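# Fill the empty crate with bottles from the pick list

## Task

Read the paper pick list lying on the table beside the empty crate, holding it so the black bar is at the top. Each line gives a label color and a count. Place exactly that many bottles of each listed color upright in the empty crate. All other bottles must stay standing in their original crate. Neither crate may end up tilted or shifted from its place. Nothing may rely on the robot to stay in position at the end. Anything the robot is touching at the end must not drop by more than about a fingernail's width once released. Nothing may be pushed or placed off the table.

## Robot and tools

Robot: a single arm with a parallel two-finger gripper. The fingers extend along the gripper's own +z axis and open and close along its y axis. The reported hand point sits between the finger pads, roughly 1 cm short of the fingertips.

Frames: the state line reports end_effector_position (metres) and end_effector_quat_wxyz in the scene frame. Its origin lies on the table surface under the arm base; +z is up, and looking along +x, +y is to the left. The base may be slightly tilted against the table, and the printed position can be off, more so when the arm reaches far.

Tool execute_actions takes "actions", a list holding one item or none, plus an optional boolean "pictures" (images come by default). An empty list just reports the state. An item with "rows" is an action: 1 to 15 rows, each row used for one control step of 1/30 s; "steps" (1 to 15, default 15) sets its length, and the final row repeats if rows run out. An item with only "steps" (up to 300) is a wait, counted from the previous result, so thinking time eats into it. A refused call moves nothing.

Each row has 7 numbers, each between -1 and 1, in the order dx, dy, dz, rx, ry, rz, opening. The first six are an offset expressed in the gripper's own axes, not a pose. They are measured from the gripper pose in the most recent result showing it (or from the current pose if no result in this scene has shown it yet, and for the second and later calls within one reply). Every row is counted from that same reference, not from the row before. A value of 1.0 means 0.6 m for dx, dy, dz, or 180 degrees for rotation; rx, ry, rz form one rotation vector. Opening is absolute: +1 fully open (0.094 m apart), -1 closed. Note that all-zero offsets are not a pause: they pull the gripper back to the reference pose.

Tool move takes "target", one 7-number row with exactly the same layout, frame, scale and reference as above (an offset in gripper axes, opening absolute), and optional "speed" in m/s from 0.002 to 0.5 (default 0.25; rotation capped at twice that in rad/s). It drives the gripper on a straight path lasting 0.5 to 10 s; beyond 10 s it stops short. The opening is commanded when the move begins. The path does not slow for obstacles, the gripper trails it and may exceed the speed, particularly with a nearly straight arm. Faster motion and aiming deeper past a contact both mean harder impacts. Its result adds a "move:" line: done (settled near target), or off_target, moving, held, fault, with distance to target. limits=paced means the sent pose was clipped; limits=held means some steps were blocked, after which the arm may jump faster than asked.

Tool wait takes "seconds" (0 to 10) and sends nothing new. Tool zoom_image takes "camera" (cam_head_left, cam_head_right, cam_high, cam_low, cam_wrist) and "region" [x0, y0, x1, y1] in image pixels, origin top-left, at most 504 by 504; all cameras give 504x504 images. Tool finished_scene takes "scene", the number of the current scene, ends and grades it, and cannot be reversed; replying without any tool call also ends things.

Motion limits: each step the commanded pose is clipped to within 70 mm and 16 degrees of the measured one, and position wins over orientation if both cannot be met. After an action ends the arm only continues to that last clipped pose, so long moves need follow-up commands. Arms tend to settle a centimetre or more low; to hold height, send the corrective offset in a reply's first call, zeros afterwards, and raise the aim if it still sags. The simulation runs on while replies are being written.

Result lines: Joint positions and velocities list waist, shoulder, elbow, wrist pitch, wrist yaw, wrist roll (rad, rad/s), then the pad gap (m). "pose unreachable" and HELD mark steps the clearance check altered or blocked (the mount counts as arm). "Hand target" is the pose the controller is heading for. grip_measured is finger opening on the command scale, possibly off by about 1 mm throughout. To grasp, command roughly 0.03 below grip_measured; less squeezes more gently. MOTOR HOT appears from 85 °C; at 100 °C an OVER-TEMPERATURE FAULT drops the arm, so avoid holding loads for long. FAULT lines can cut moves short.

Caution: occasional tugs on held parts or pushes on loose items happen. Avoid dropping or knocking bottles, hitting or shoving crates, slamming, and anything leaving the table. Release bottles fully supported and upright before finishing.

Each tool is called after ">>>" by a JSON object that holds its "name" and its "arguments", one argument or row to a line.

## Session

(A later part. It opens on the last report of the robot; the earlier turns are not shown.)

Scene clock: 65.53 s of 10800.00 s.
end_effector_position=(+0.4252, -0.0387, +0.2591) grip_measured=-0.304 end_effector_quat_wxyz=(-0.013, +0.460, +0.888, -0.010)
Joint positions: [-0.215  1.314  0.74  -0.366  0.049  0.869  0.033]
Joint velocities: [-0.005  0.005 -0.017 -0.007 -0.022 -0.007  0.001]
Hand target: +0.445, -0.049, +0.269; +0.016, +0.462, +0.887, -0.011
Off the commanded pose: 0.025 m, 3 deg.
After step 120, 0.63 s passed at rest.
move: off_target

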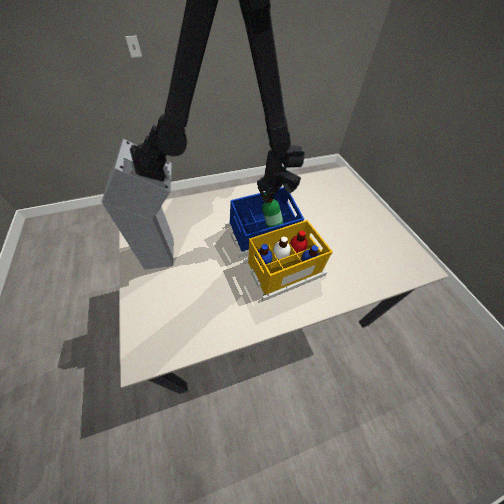

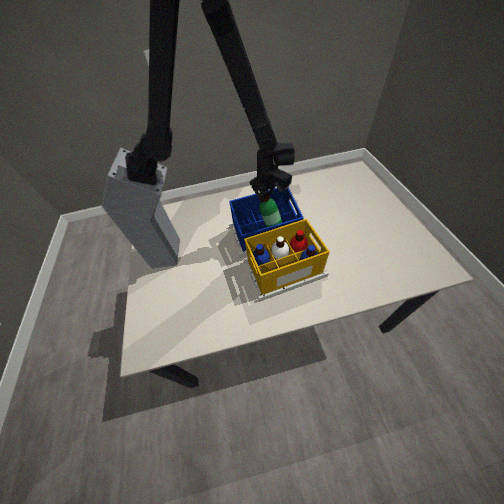

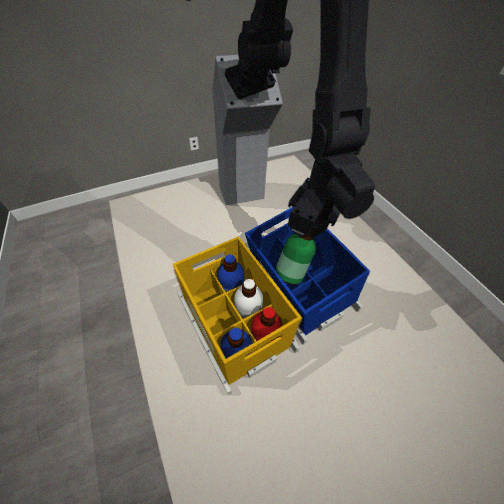

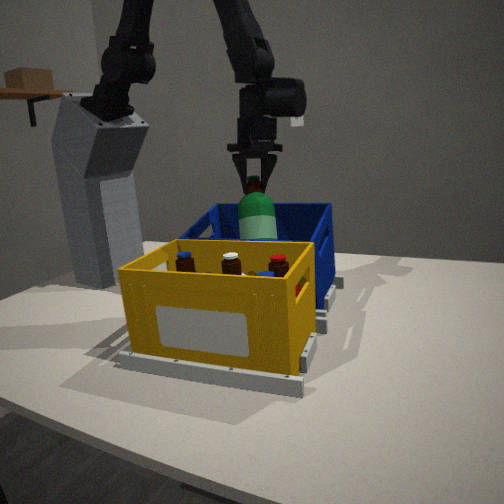

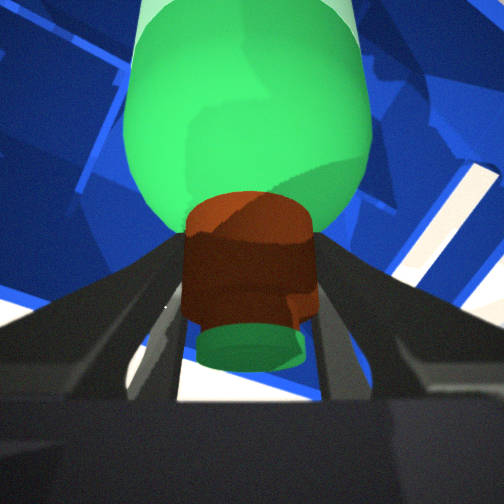

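>>> {"name": "move", "arguments": {
  "target": [0.06,0.03,-0.04,0,-0.01,0,-0.36],
  "speed": 0.04
}}

Scene clock: 70.53 s of 10800.00 s.
end_effector_position=(+0.4102, +0.0021, +0.2689) grip_measured=-0.304 end_effector_quat_wxyz=(-0.017, +0.453, +0.891, -0.021)
Joint positions: [-0.089  1.282  0.705 -0.389  0.14   0.959  0.033]
Joint velocities: [ 0.005 -0.005  0.002 -0.012 -0.022 -0.066  0.001]
Hand target: +0.420, +0.002, +0.283; +0.000, +0.461, +0.887, -0.015
Off the commanded pose: 0.017 m, 2 deg.
After step 90, 0.50 s passed at rest.
move: off_target

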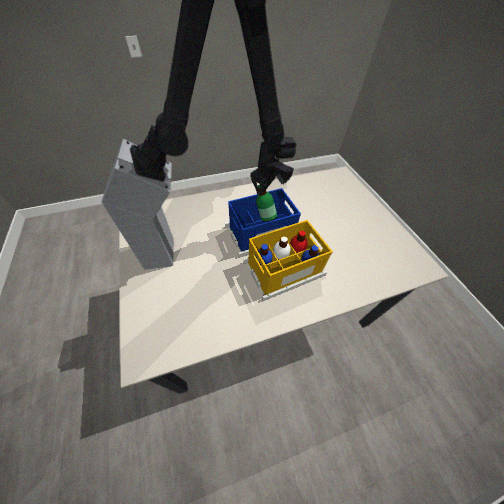

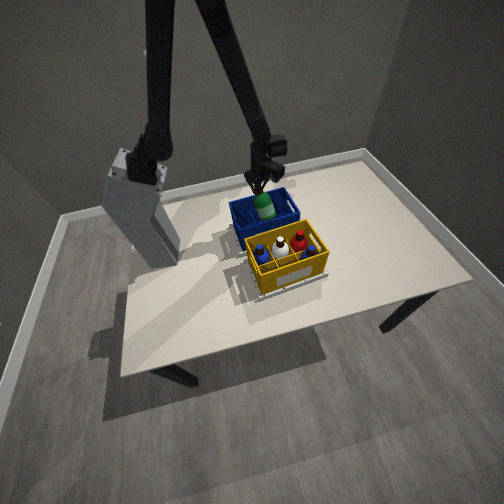

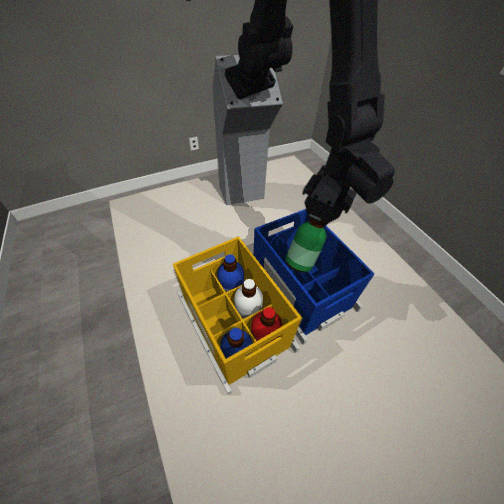

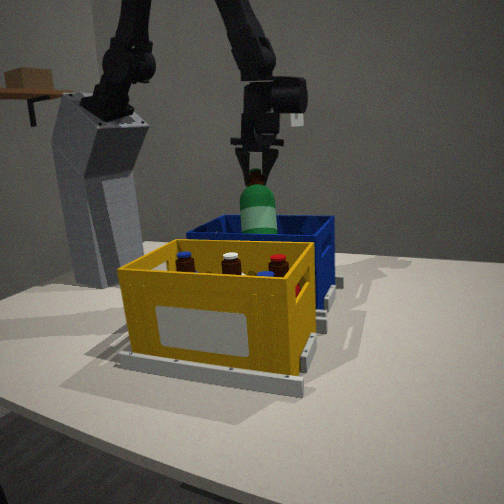

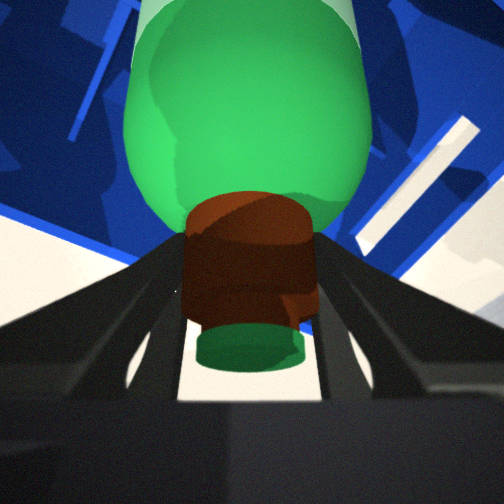

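>>> {"name": "move", "arguments": {
  "target": [-0.02,0.07,-0.02,-0.015,0.11,0,-0.36],
  "speed": 0.08
}}

>>> {"name": "zoom_image", "arguments": {
  "camera": "cam_high",
  "region": [230,150,430,350]
}}

Scene clock: 83.77 s of 10800.00 s.
end_effector_position=(+0.4349, +0.0198, +0.2693) grip_measured=-0.304 end_effector_quat_wxyz=(-0.167, +0.453, +0.873, +0.069)
Joint positions: [-0.178  1.394  0.915 -0.684 -0.2    0.882  0.033]
Joint velocities: [ 0.005 -0.005 -0.007 -0.022  0.022  0.022 -0.   ]
Hand target: +0.451, +0.017, +0.278; -0.158, +0.450, +0.876, +0.077
Off the commanded pose: 0.019 m, 1 deg.
After step 90, 7.77 s passed at rest.
move: off_target

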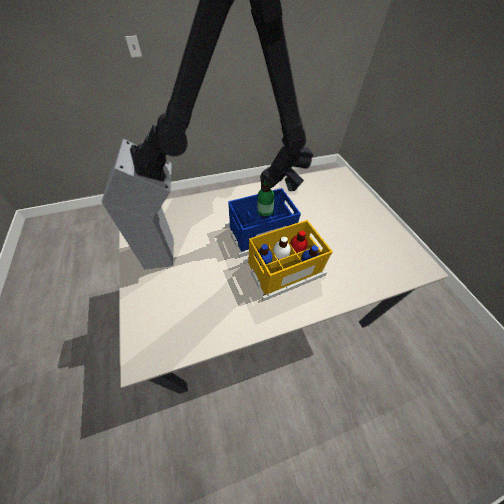

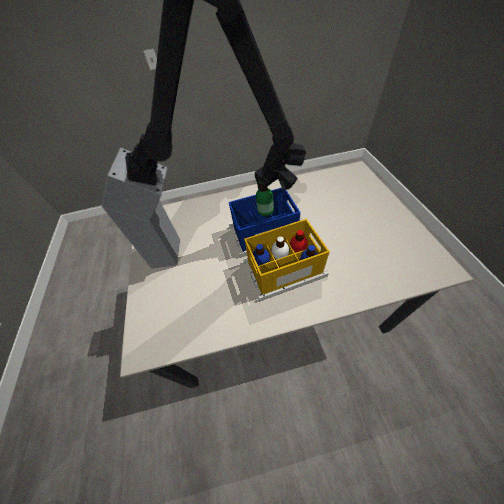

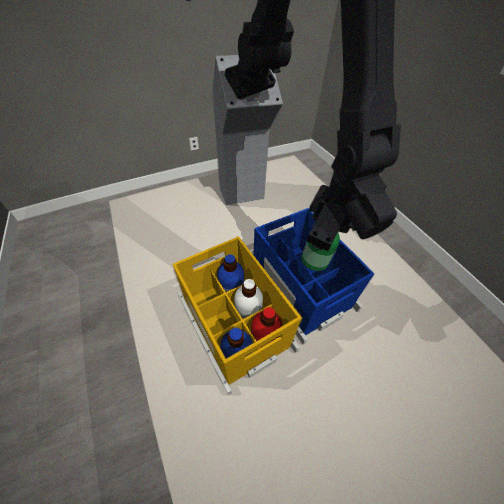

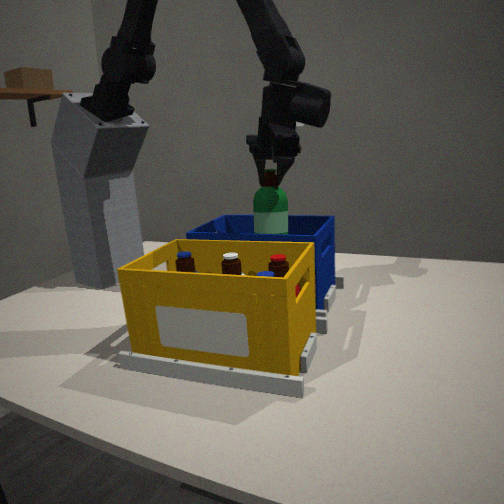

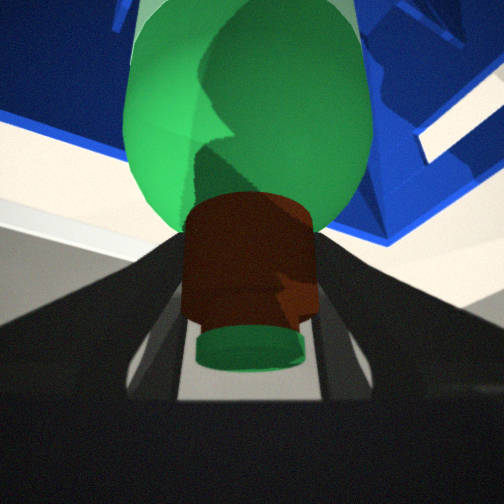

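Region (230, 150, 430, 350) of cam_high's 504x504 image, scaled by 2.520, with more detail than that image has.

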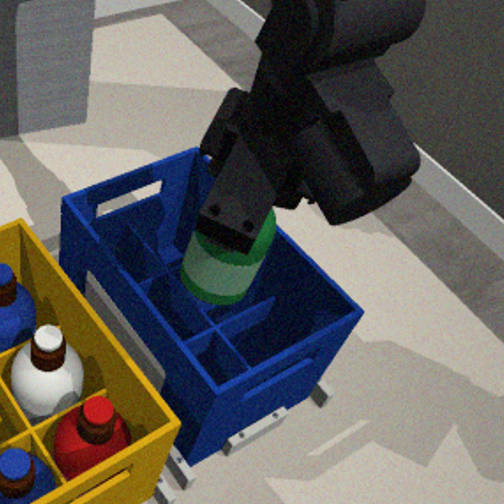

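>>> {"name": "move", "arguments": {
  "target": [-0.033,0.02,0.078,0,0,0,-0.36],
  "speed": 0.03
}}

>>> {"name": "zoom_image", "arguments": {
  "camera": "cam_high",
  "region": [230,150,430,350]
}}

Scene clock: 94.53 s of 10800.00 s.
end_effector_position=(+0.4216, +0.0241, +0.2267) grip_measured=-0.304 end_effector_quat_wxyz=(-0.184, +0.453, +0.870, +0.062)
Joint positions: [-0.177  1.512  0.924 -0.613 -0.2    0.881  0.033]
Joint velocities: [ 0.005 -0.015 -0.002  0.002  0.081 -0.022 -0.001]
Hand target: +0.443, +0.024, +0.219; -0.167, +0.454, +0.873, +0.069
Off the commanded pose: 0.024 m, 2 deg.
After step 90, 5.80 s passed at rest.
move: off_target

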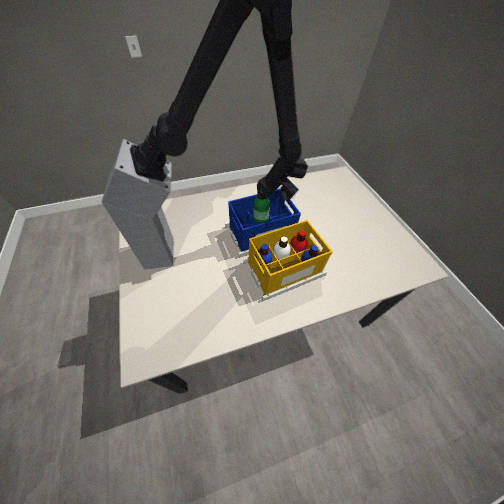

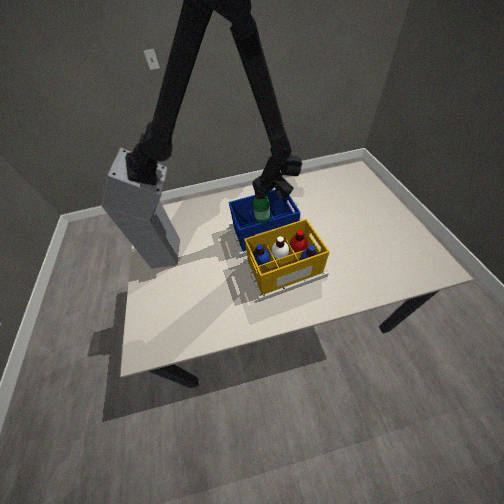

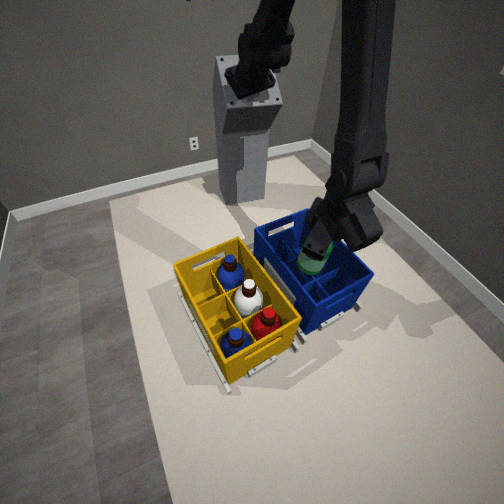

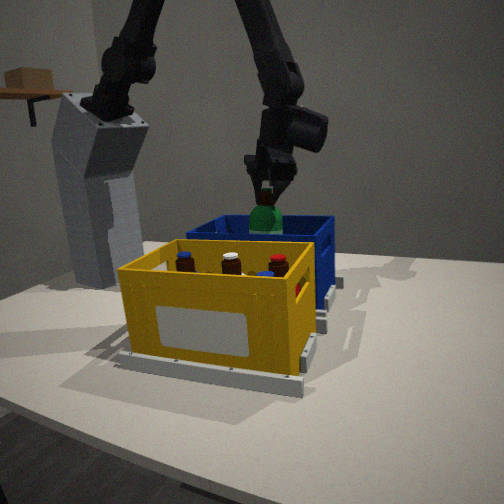

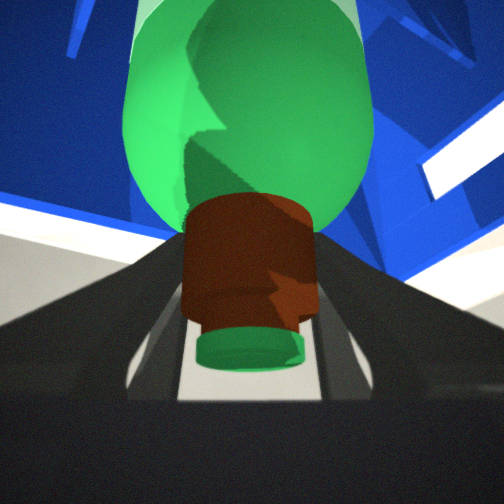

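Region (230, 150, 430, 350) of cam_high's 504x504 image, scaled by 2.520, with more detail than that image has.

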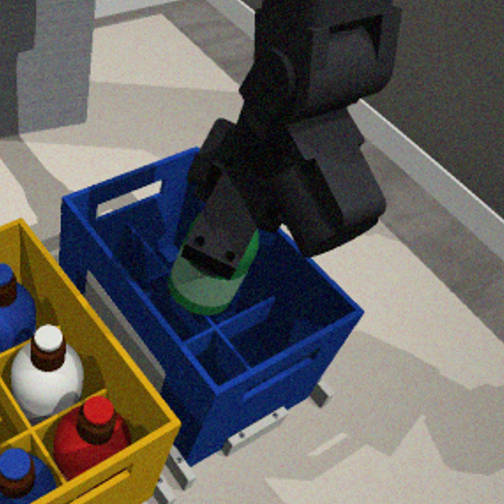

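Need +x: world +0.04 commanded.

>>> {"name": "move", "arguments": {
  "target": [-0.032,0.056,-0.025,-0.012,-0.012,0,-0.36],
  "speed": 0.03
}}

>>> {"name": "zoom_image", "arguments": {
  "camera": "cam_high",
  "region": [230,150,430,350]
}}

Scene clock: 101.17 s of 10800.00 s.
end_effector_position=(+0.4387, +0.0233, +0.2283) grip_measured=-0.304 end_effector_quat_wxyz=(-0.178, +0.457, +0.869, +0.061)
Joint positions: [-0.174  1.519  0.966 -0.636 -0.194  0.894  0.033]
Joint velocities: [-0.005  0.005 -0.007 -0.002 -0.051  0.007 -0.   ]
Hand target: +0.462, +0.025, +0.232; -0.159, +0.457, +0.872, +0.070
Off the commanded pose: 0.024 m, 2 deg.
After step 90, 1.93 s passed at rest.
move: off_target

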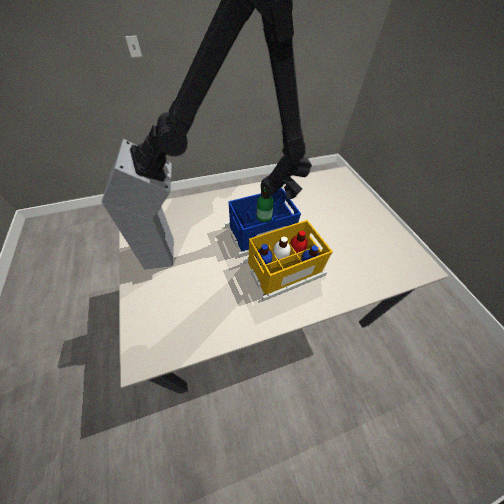

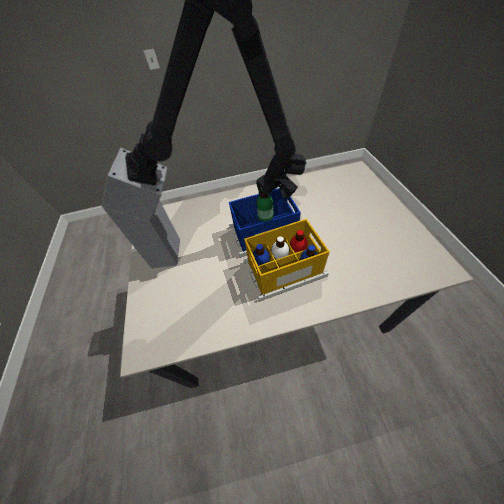

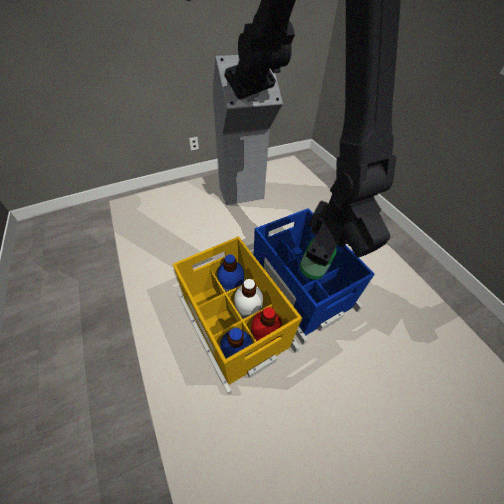

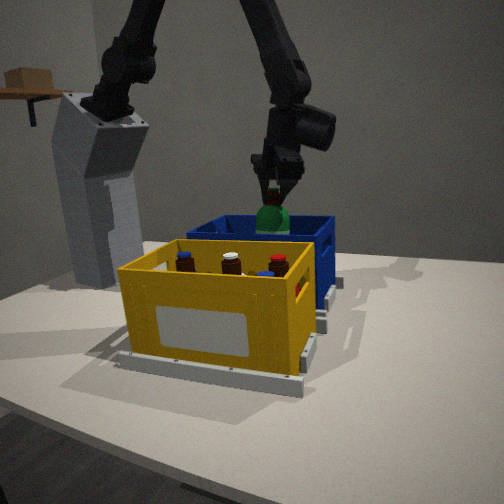

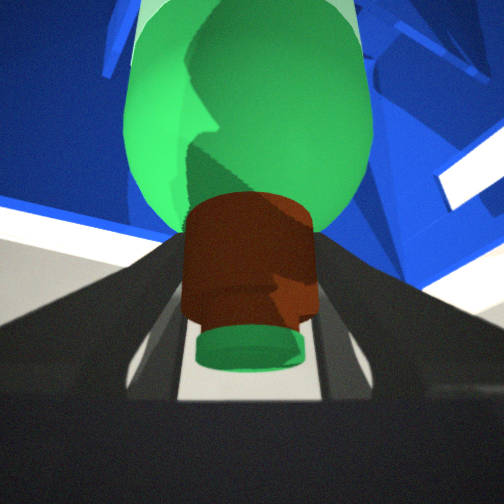

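Region (230, 150, 430, 350) of cam_high's 504x504 image, scaled by 2.520, with more detail than that image has.

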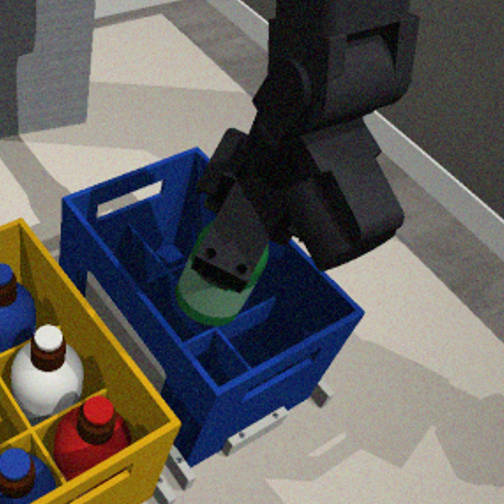

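>>> {"name": "execute_actions", "arguments": {
  "actions": [
    {"rows":[[-0.01,0.036,-0.006,0,0,0,-0.36],[-0.005,0.04,-0.006,0,0,0,-0.36],[0,0.042,-0.005,0,0,0,-0.36],[0.006,0.045,-0.004,0,0,0,-0.36]]}
  ],
  "pictures": false
}}

>>> {"name": "move", "arguments": {
  "target": [-0.04,0.04,0.05,-0.01,-0.008,0,-0.36],
  "speed": 0.04
}}

>>> {"name": "zoom_image", "arguments": {
  "camera": "cam_high",
  "region": [230,150,430,350]
}}

Scene clock: 109.90 s of 10800.00 s.
end_effector_position=(+0.4389, +0.0335, +0.2270) grip_measured=-0.304 end_effector_quat_wxyz=(-0.190, +0.460, +0.866, +0.049)
Joint positions: [-0.146  1.535  0.988 -0.667 -0.172  0.929  0.033]
Joint velocities: [-0.015 -0.005  0.002  0.002  0.022  0.022 -0.   ]
Hand target: +0.459, +0.041, +0.231; -0.179, +0.457, +0.869, +0.062
Off the commanded pose: 0.022 m, 2 deg.
Steps of this call (steps 1 to 90: nothing new was sent; then 5.23 s passed at rest; steps 91 to 105: all 15 steps of this action). Readings (end_effector_position):
91: (+0.4382, +0.0236, +0.2284)
92: (+0.4390, +0.0244, +0.2281)
94: (+0.4398, +0.0271, +0.2280)
98: (+0.4388, +0.0323, +0.2272)
105: the state above

Scene clock: 111.57 s of 10800.00 s.
end_effector_position=(+0.4328, +0.0428, +0.2212) grip_measured=-0.304 end_effector_quat_wxyz=(-0.202, +0.458, +0.864, +0.051)
Joint positions: [-0.132  1.556  0.989 -0.665 -0.183  0.938  0.033]
Joint velocities: [-0.024 -0.005 -0.017 -0.022 -0.037  0.037  0.001]
Hand target: +0.459, +0.035, +0.192; -0.171, +0.463, +0.868, +0.056
Off the commanded pose: 0.045 m, 4 deg.
move: off_target

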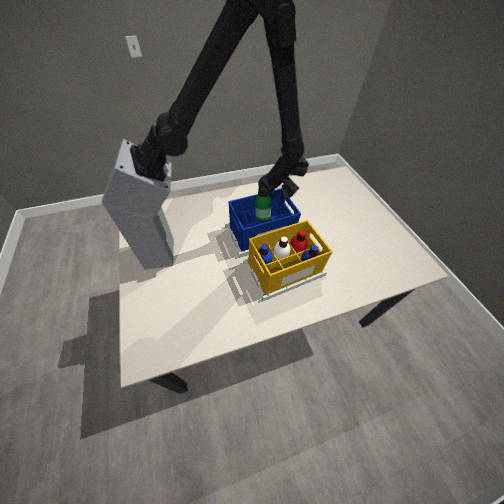

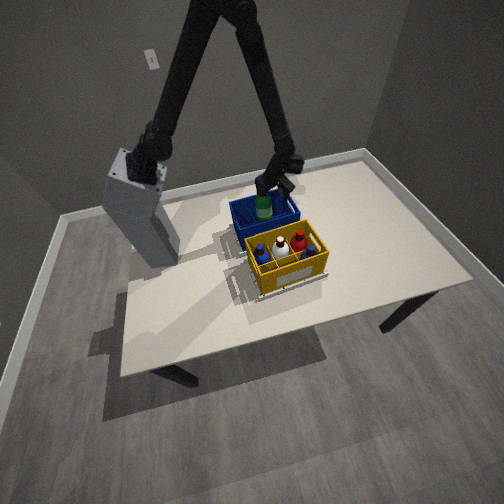

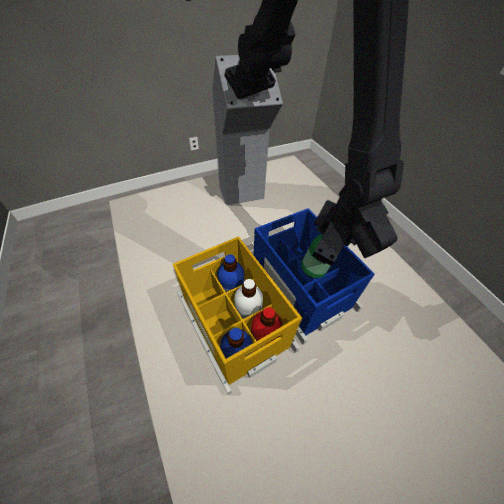

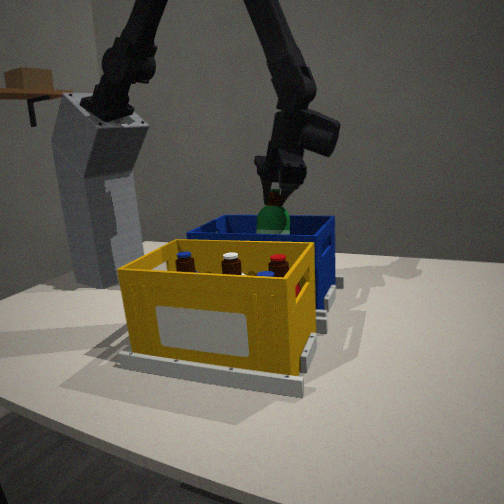

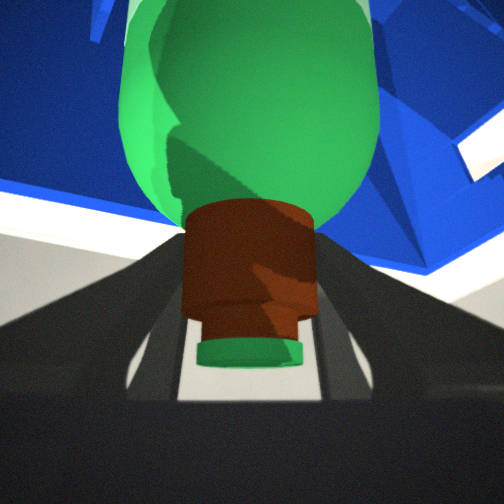

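Region (230, 150, 430, 350) of cam_high's 504x504 image, scaled by 2.520, with more detail than that image has.

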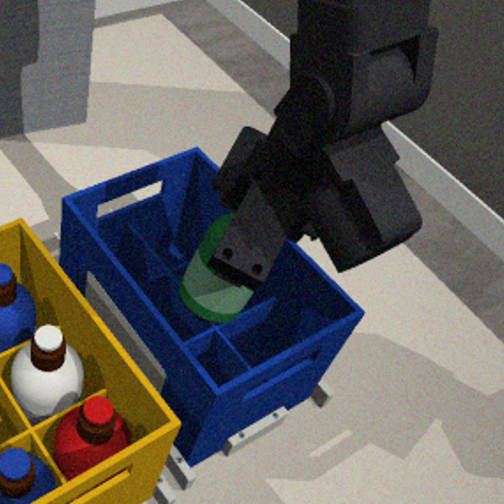

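>>> {"name": "move", "arguments": {
  "target": [-0.028,0.032,-0.06,-0.035,0.045,0,-0.36],
  "speed": 0.05
}}

>>> {"name": "zoom_image", "arguments": {
  "camera": "cam_high",
  "region": [230,150,430,350]
}}

>>> {"name": "zoom_image", "arguments": {
  "camera": "cam_head_left",
  "region": [210,150,330,270]
}}

Scene clock: 120.67 s of 10800.00 s.
end_effector_position=(+0.4558, +0.0320, +0.2371) grip_measured=-0.304 end_effector_quat_wxyz=(-0.239, +0.468, +0.842, +0.122)
Joint positions: [-0.214  1.562  1.061 -0.766 -0.375  0.866  0.033]
Joint velocities: [-0.015  0.005 -0.012 -0.012  0.037 -0.007 -0.001]
Hand target: +0.468, +0.031, +0.245; -0.236, +0.464, +0.844, +0.130
Off the commanded pose: 0.015 m, 1 deg.
After step 90, 4.03 s passed at rest.
move: off_target

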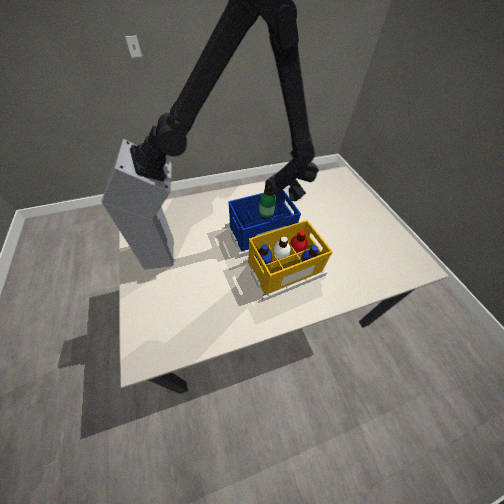

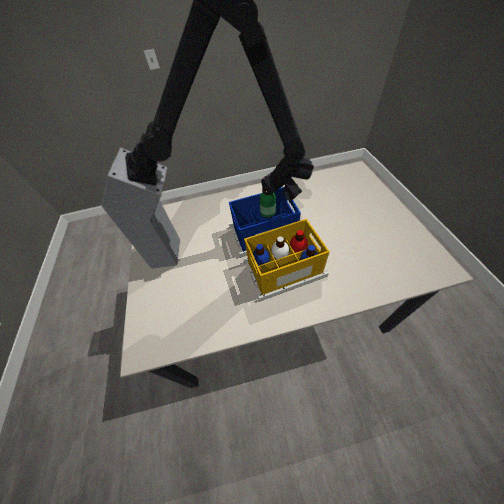

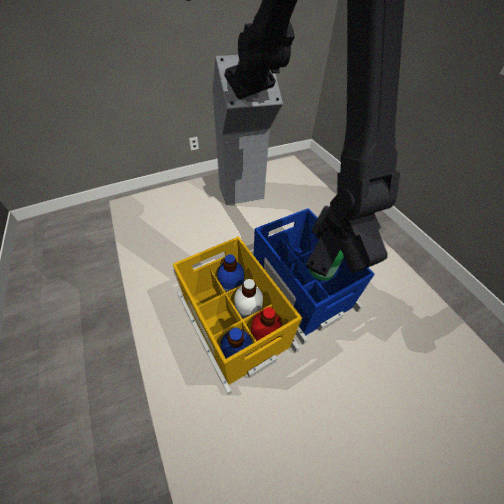

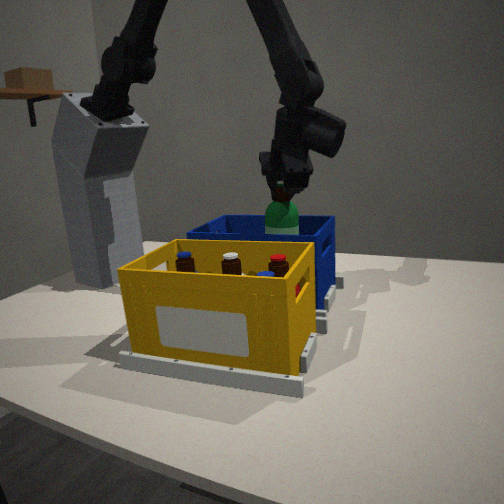

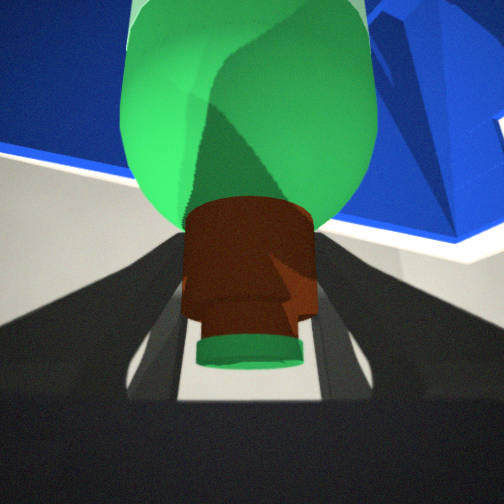

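Region (230, 150, 430, 350) of cam_high's 504x504 image, scaled by 2.520, with more detail than that image has.

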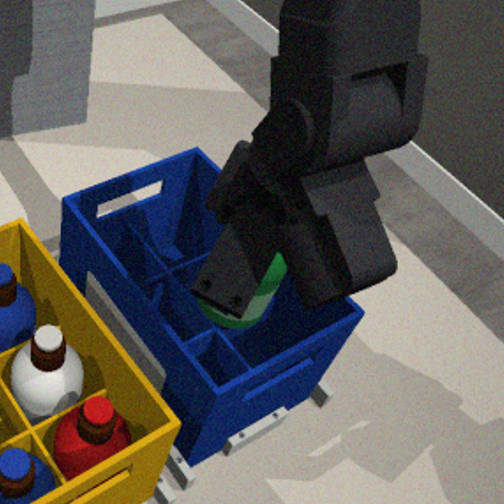

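Region (210, 150, 330, 270) of cam_head_left's 504x504 image, scaled by 4.200, with more detail than that image has.

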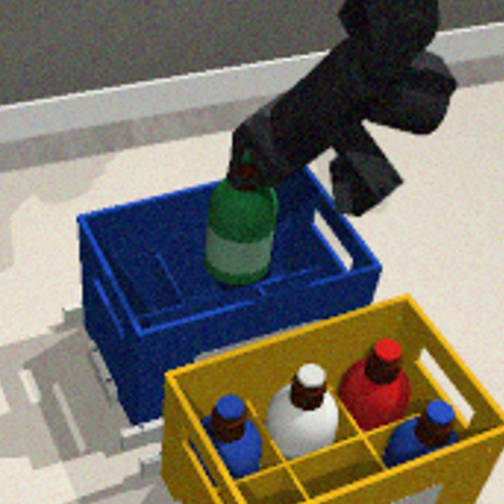

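>>> {"name": "move", "arguments": {
  "target": [0.011,-0.021,0.007,0,0,0,-0.36],
  "speed": 0.03
}}

>>> {"name": "zoom_image", "arguments": {
  "camera": "cam_head_left",
  "region": [210,150,330,270]
}}

Scene clock: 126.30 s of 10800.00 s.
end_effector_position=(+0.4415, +0.0331, +0.2309) grip_measured=-0.304 end_effector_quat_wxyz=(-0.242, +0.467, +0.842, +0.119)
Joint positions: [-0.214  1.566  1.027 -0.735 -0.372  0.864  0.033]
Joint velocities: [-0.005  0.005  0.007 -0.002  0.037  0.081  0.   ]
Hand target: +0.441, +0.032, +0.237; -0.240, +0.468, +0.842, +0.122
Off the commanded pose: 0.006 m, 0 deg.
After step 90, 1.93 s passed at rest.
move: done

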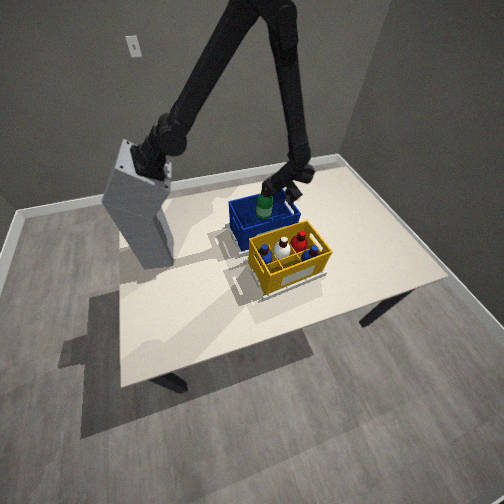

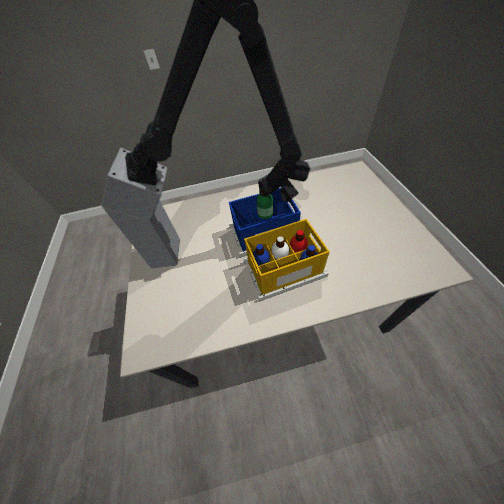

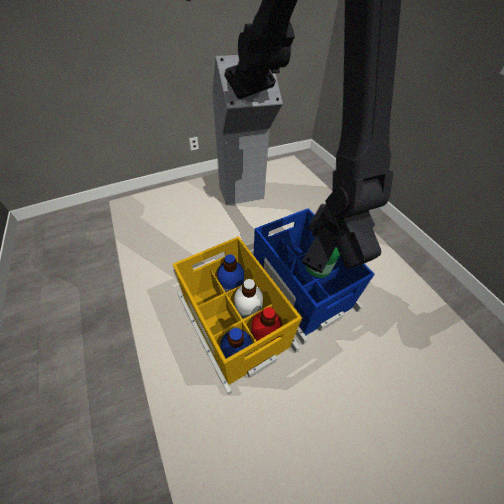

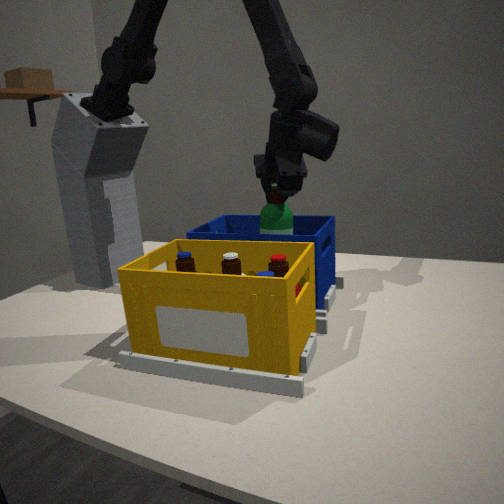

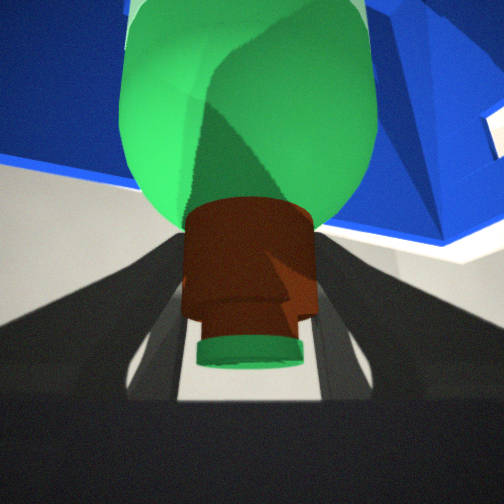

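Region (210, 150, 330, 270) of cam_head_left's 504x504 image, scaled by 4.200, with more detail than that image has.

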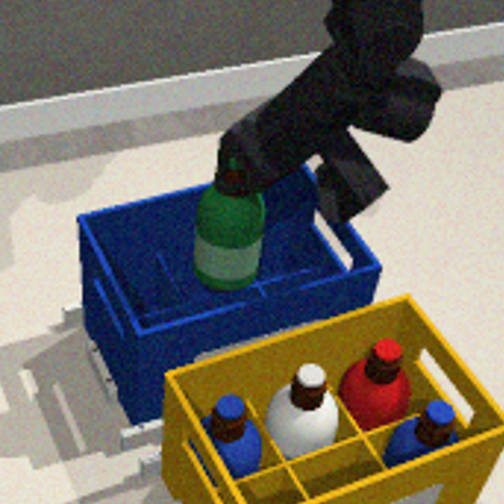

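>>> {"name": "move", "arguments": {
  "target": [-0.037,0.013,0.043,0,0,0,-0.36],
  "speed": 0.03
}}

Scene clock: 130.50 s of 10800.00 s.
end_effector_position=(+0.4414, +0.0345, +0.2291) grip_measured=-0.304 end_effector_quat_wxyz=(-0.247, +0.468, +0.840, +0.122)
Joint positions: [-0.214  1.575  1.033 -0.74  -0.381  0.864  0.033]
Joint velocities: [-0.005 -0.005  0.002 -0.002  0.022 -0.051  0.   ]
Hand target: +0.448, +0.032, +0.199; -0.242, +0.467, +0.842, +0.119
Off the commanded pose: 0.033 m, 1 deg.
move: off_target

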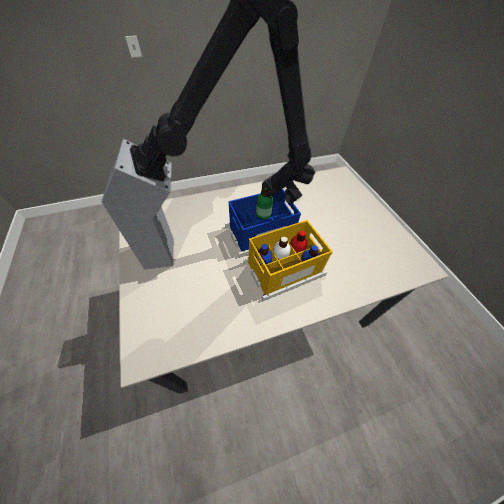

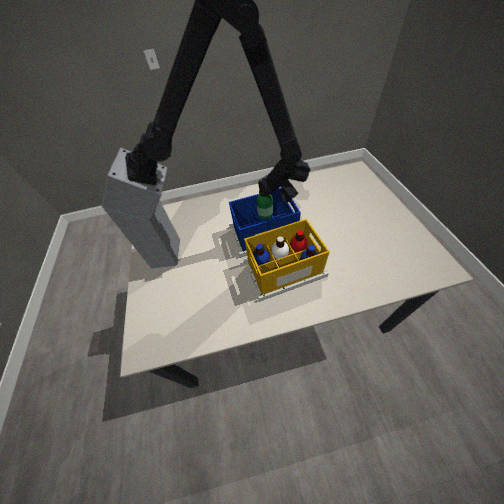

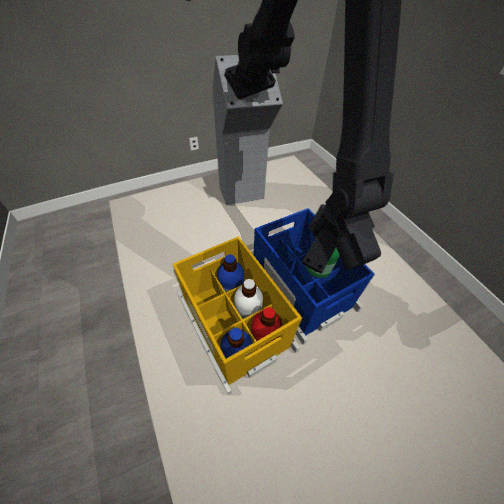

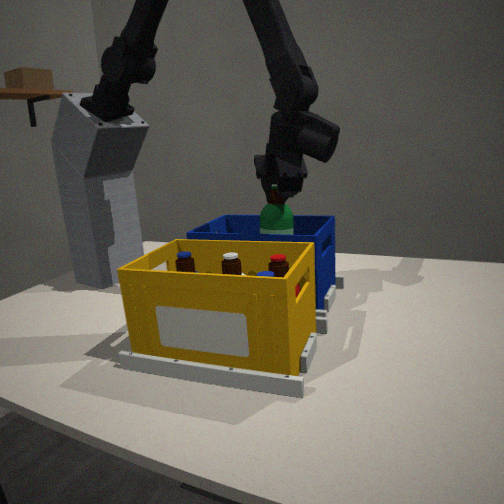

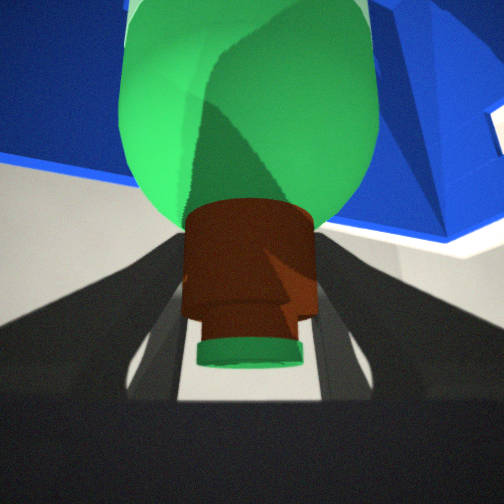

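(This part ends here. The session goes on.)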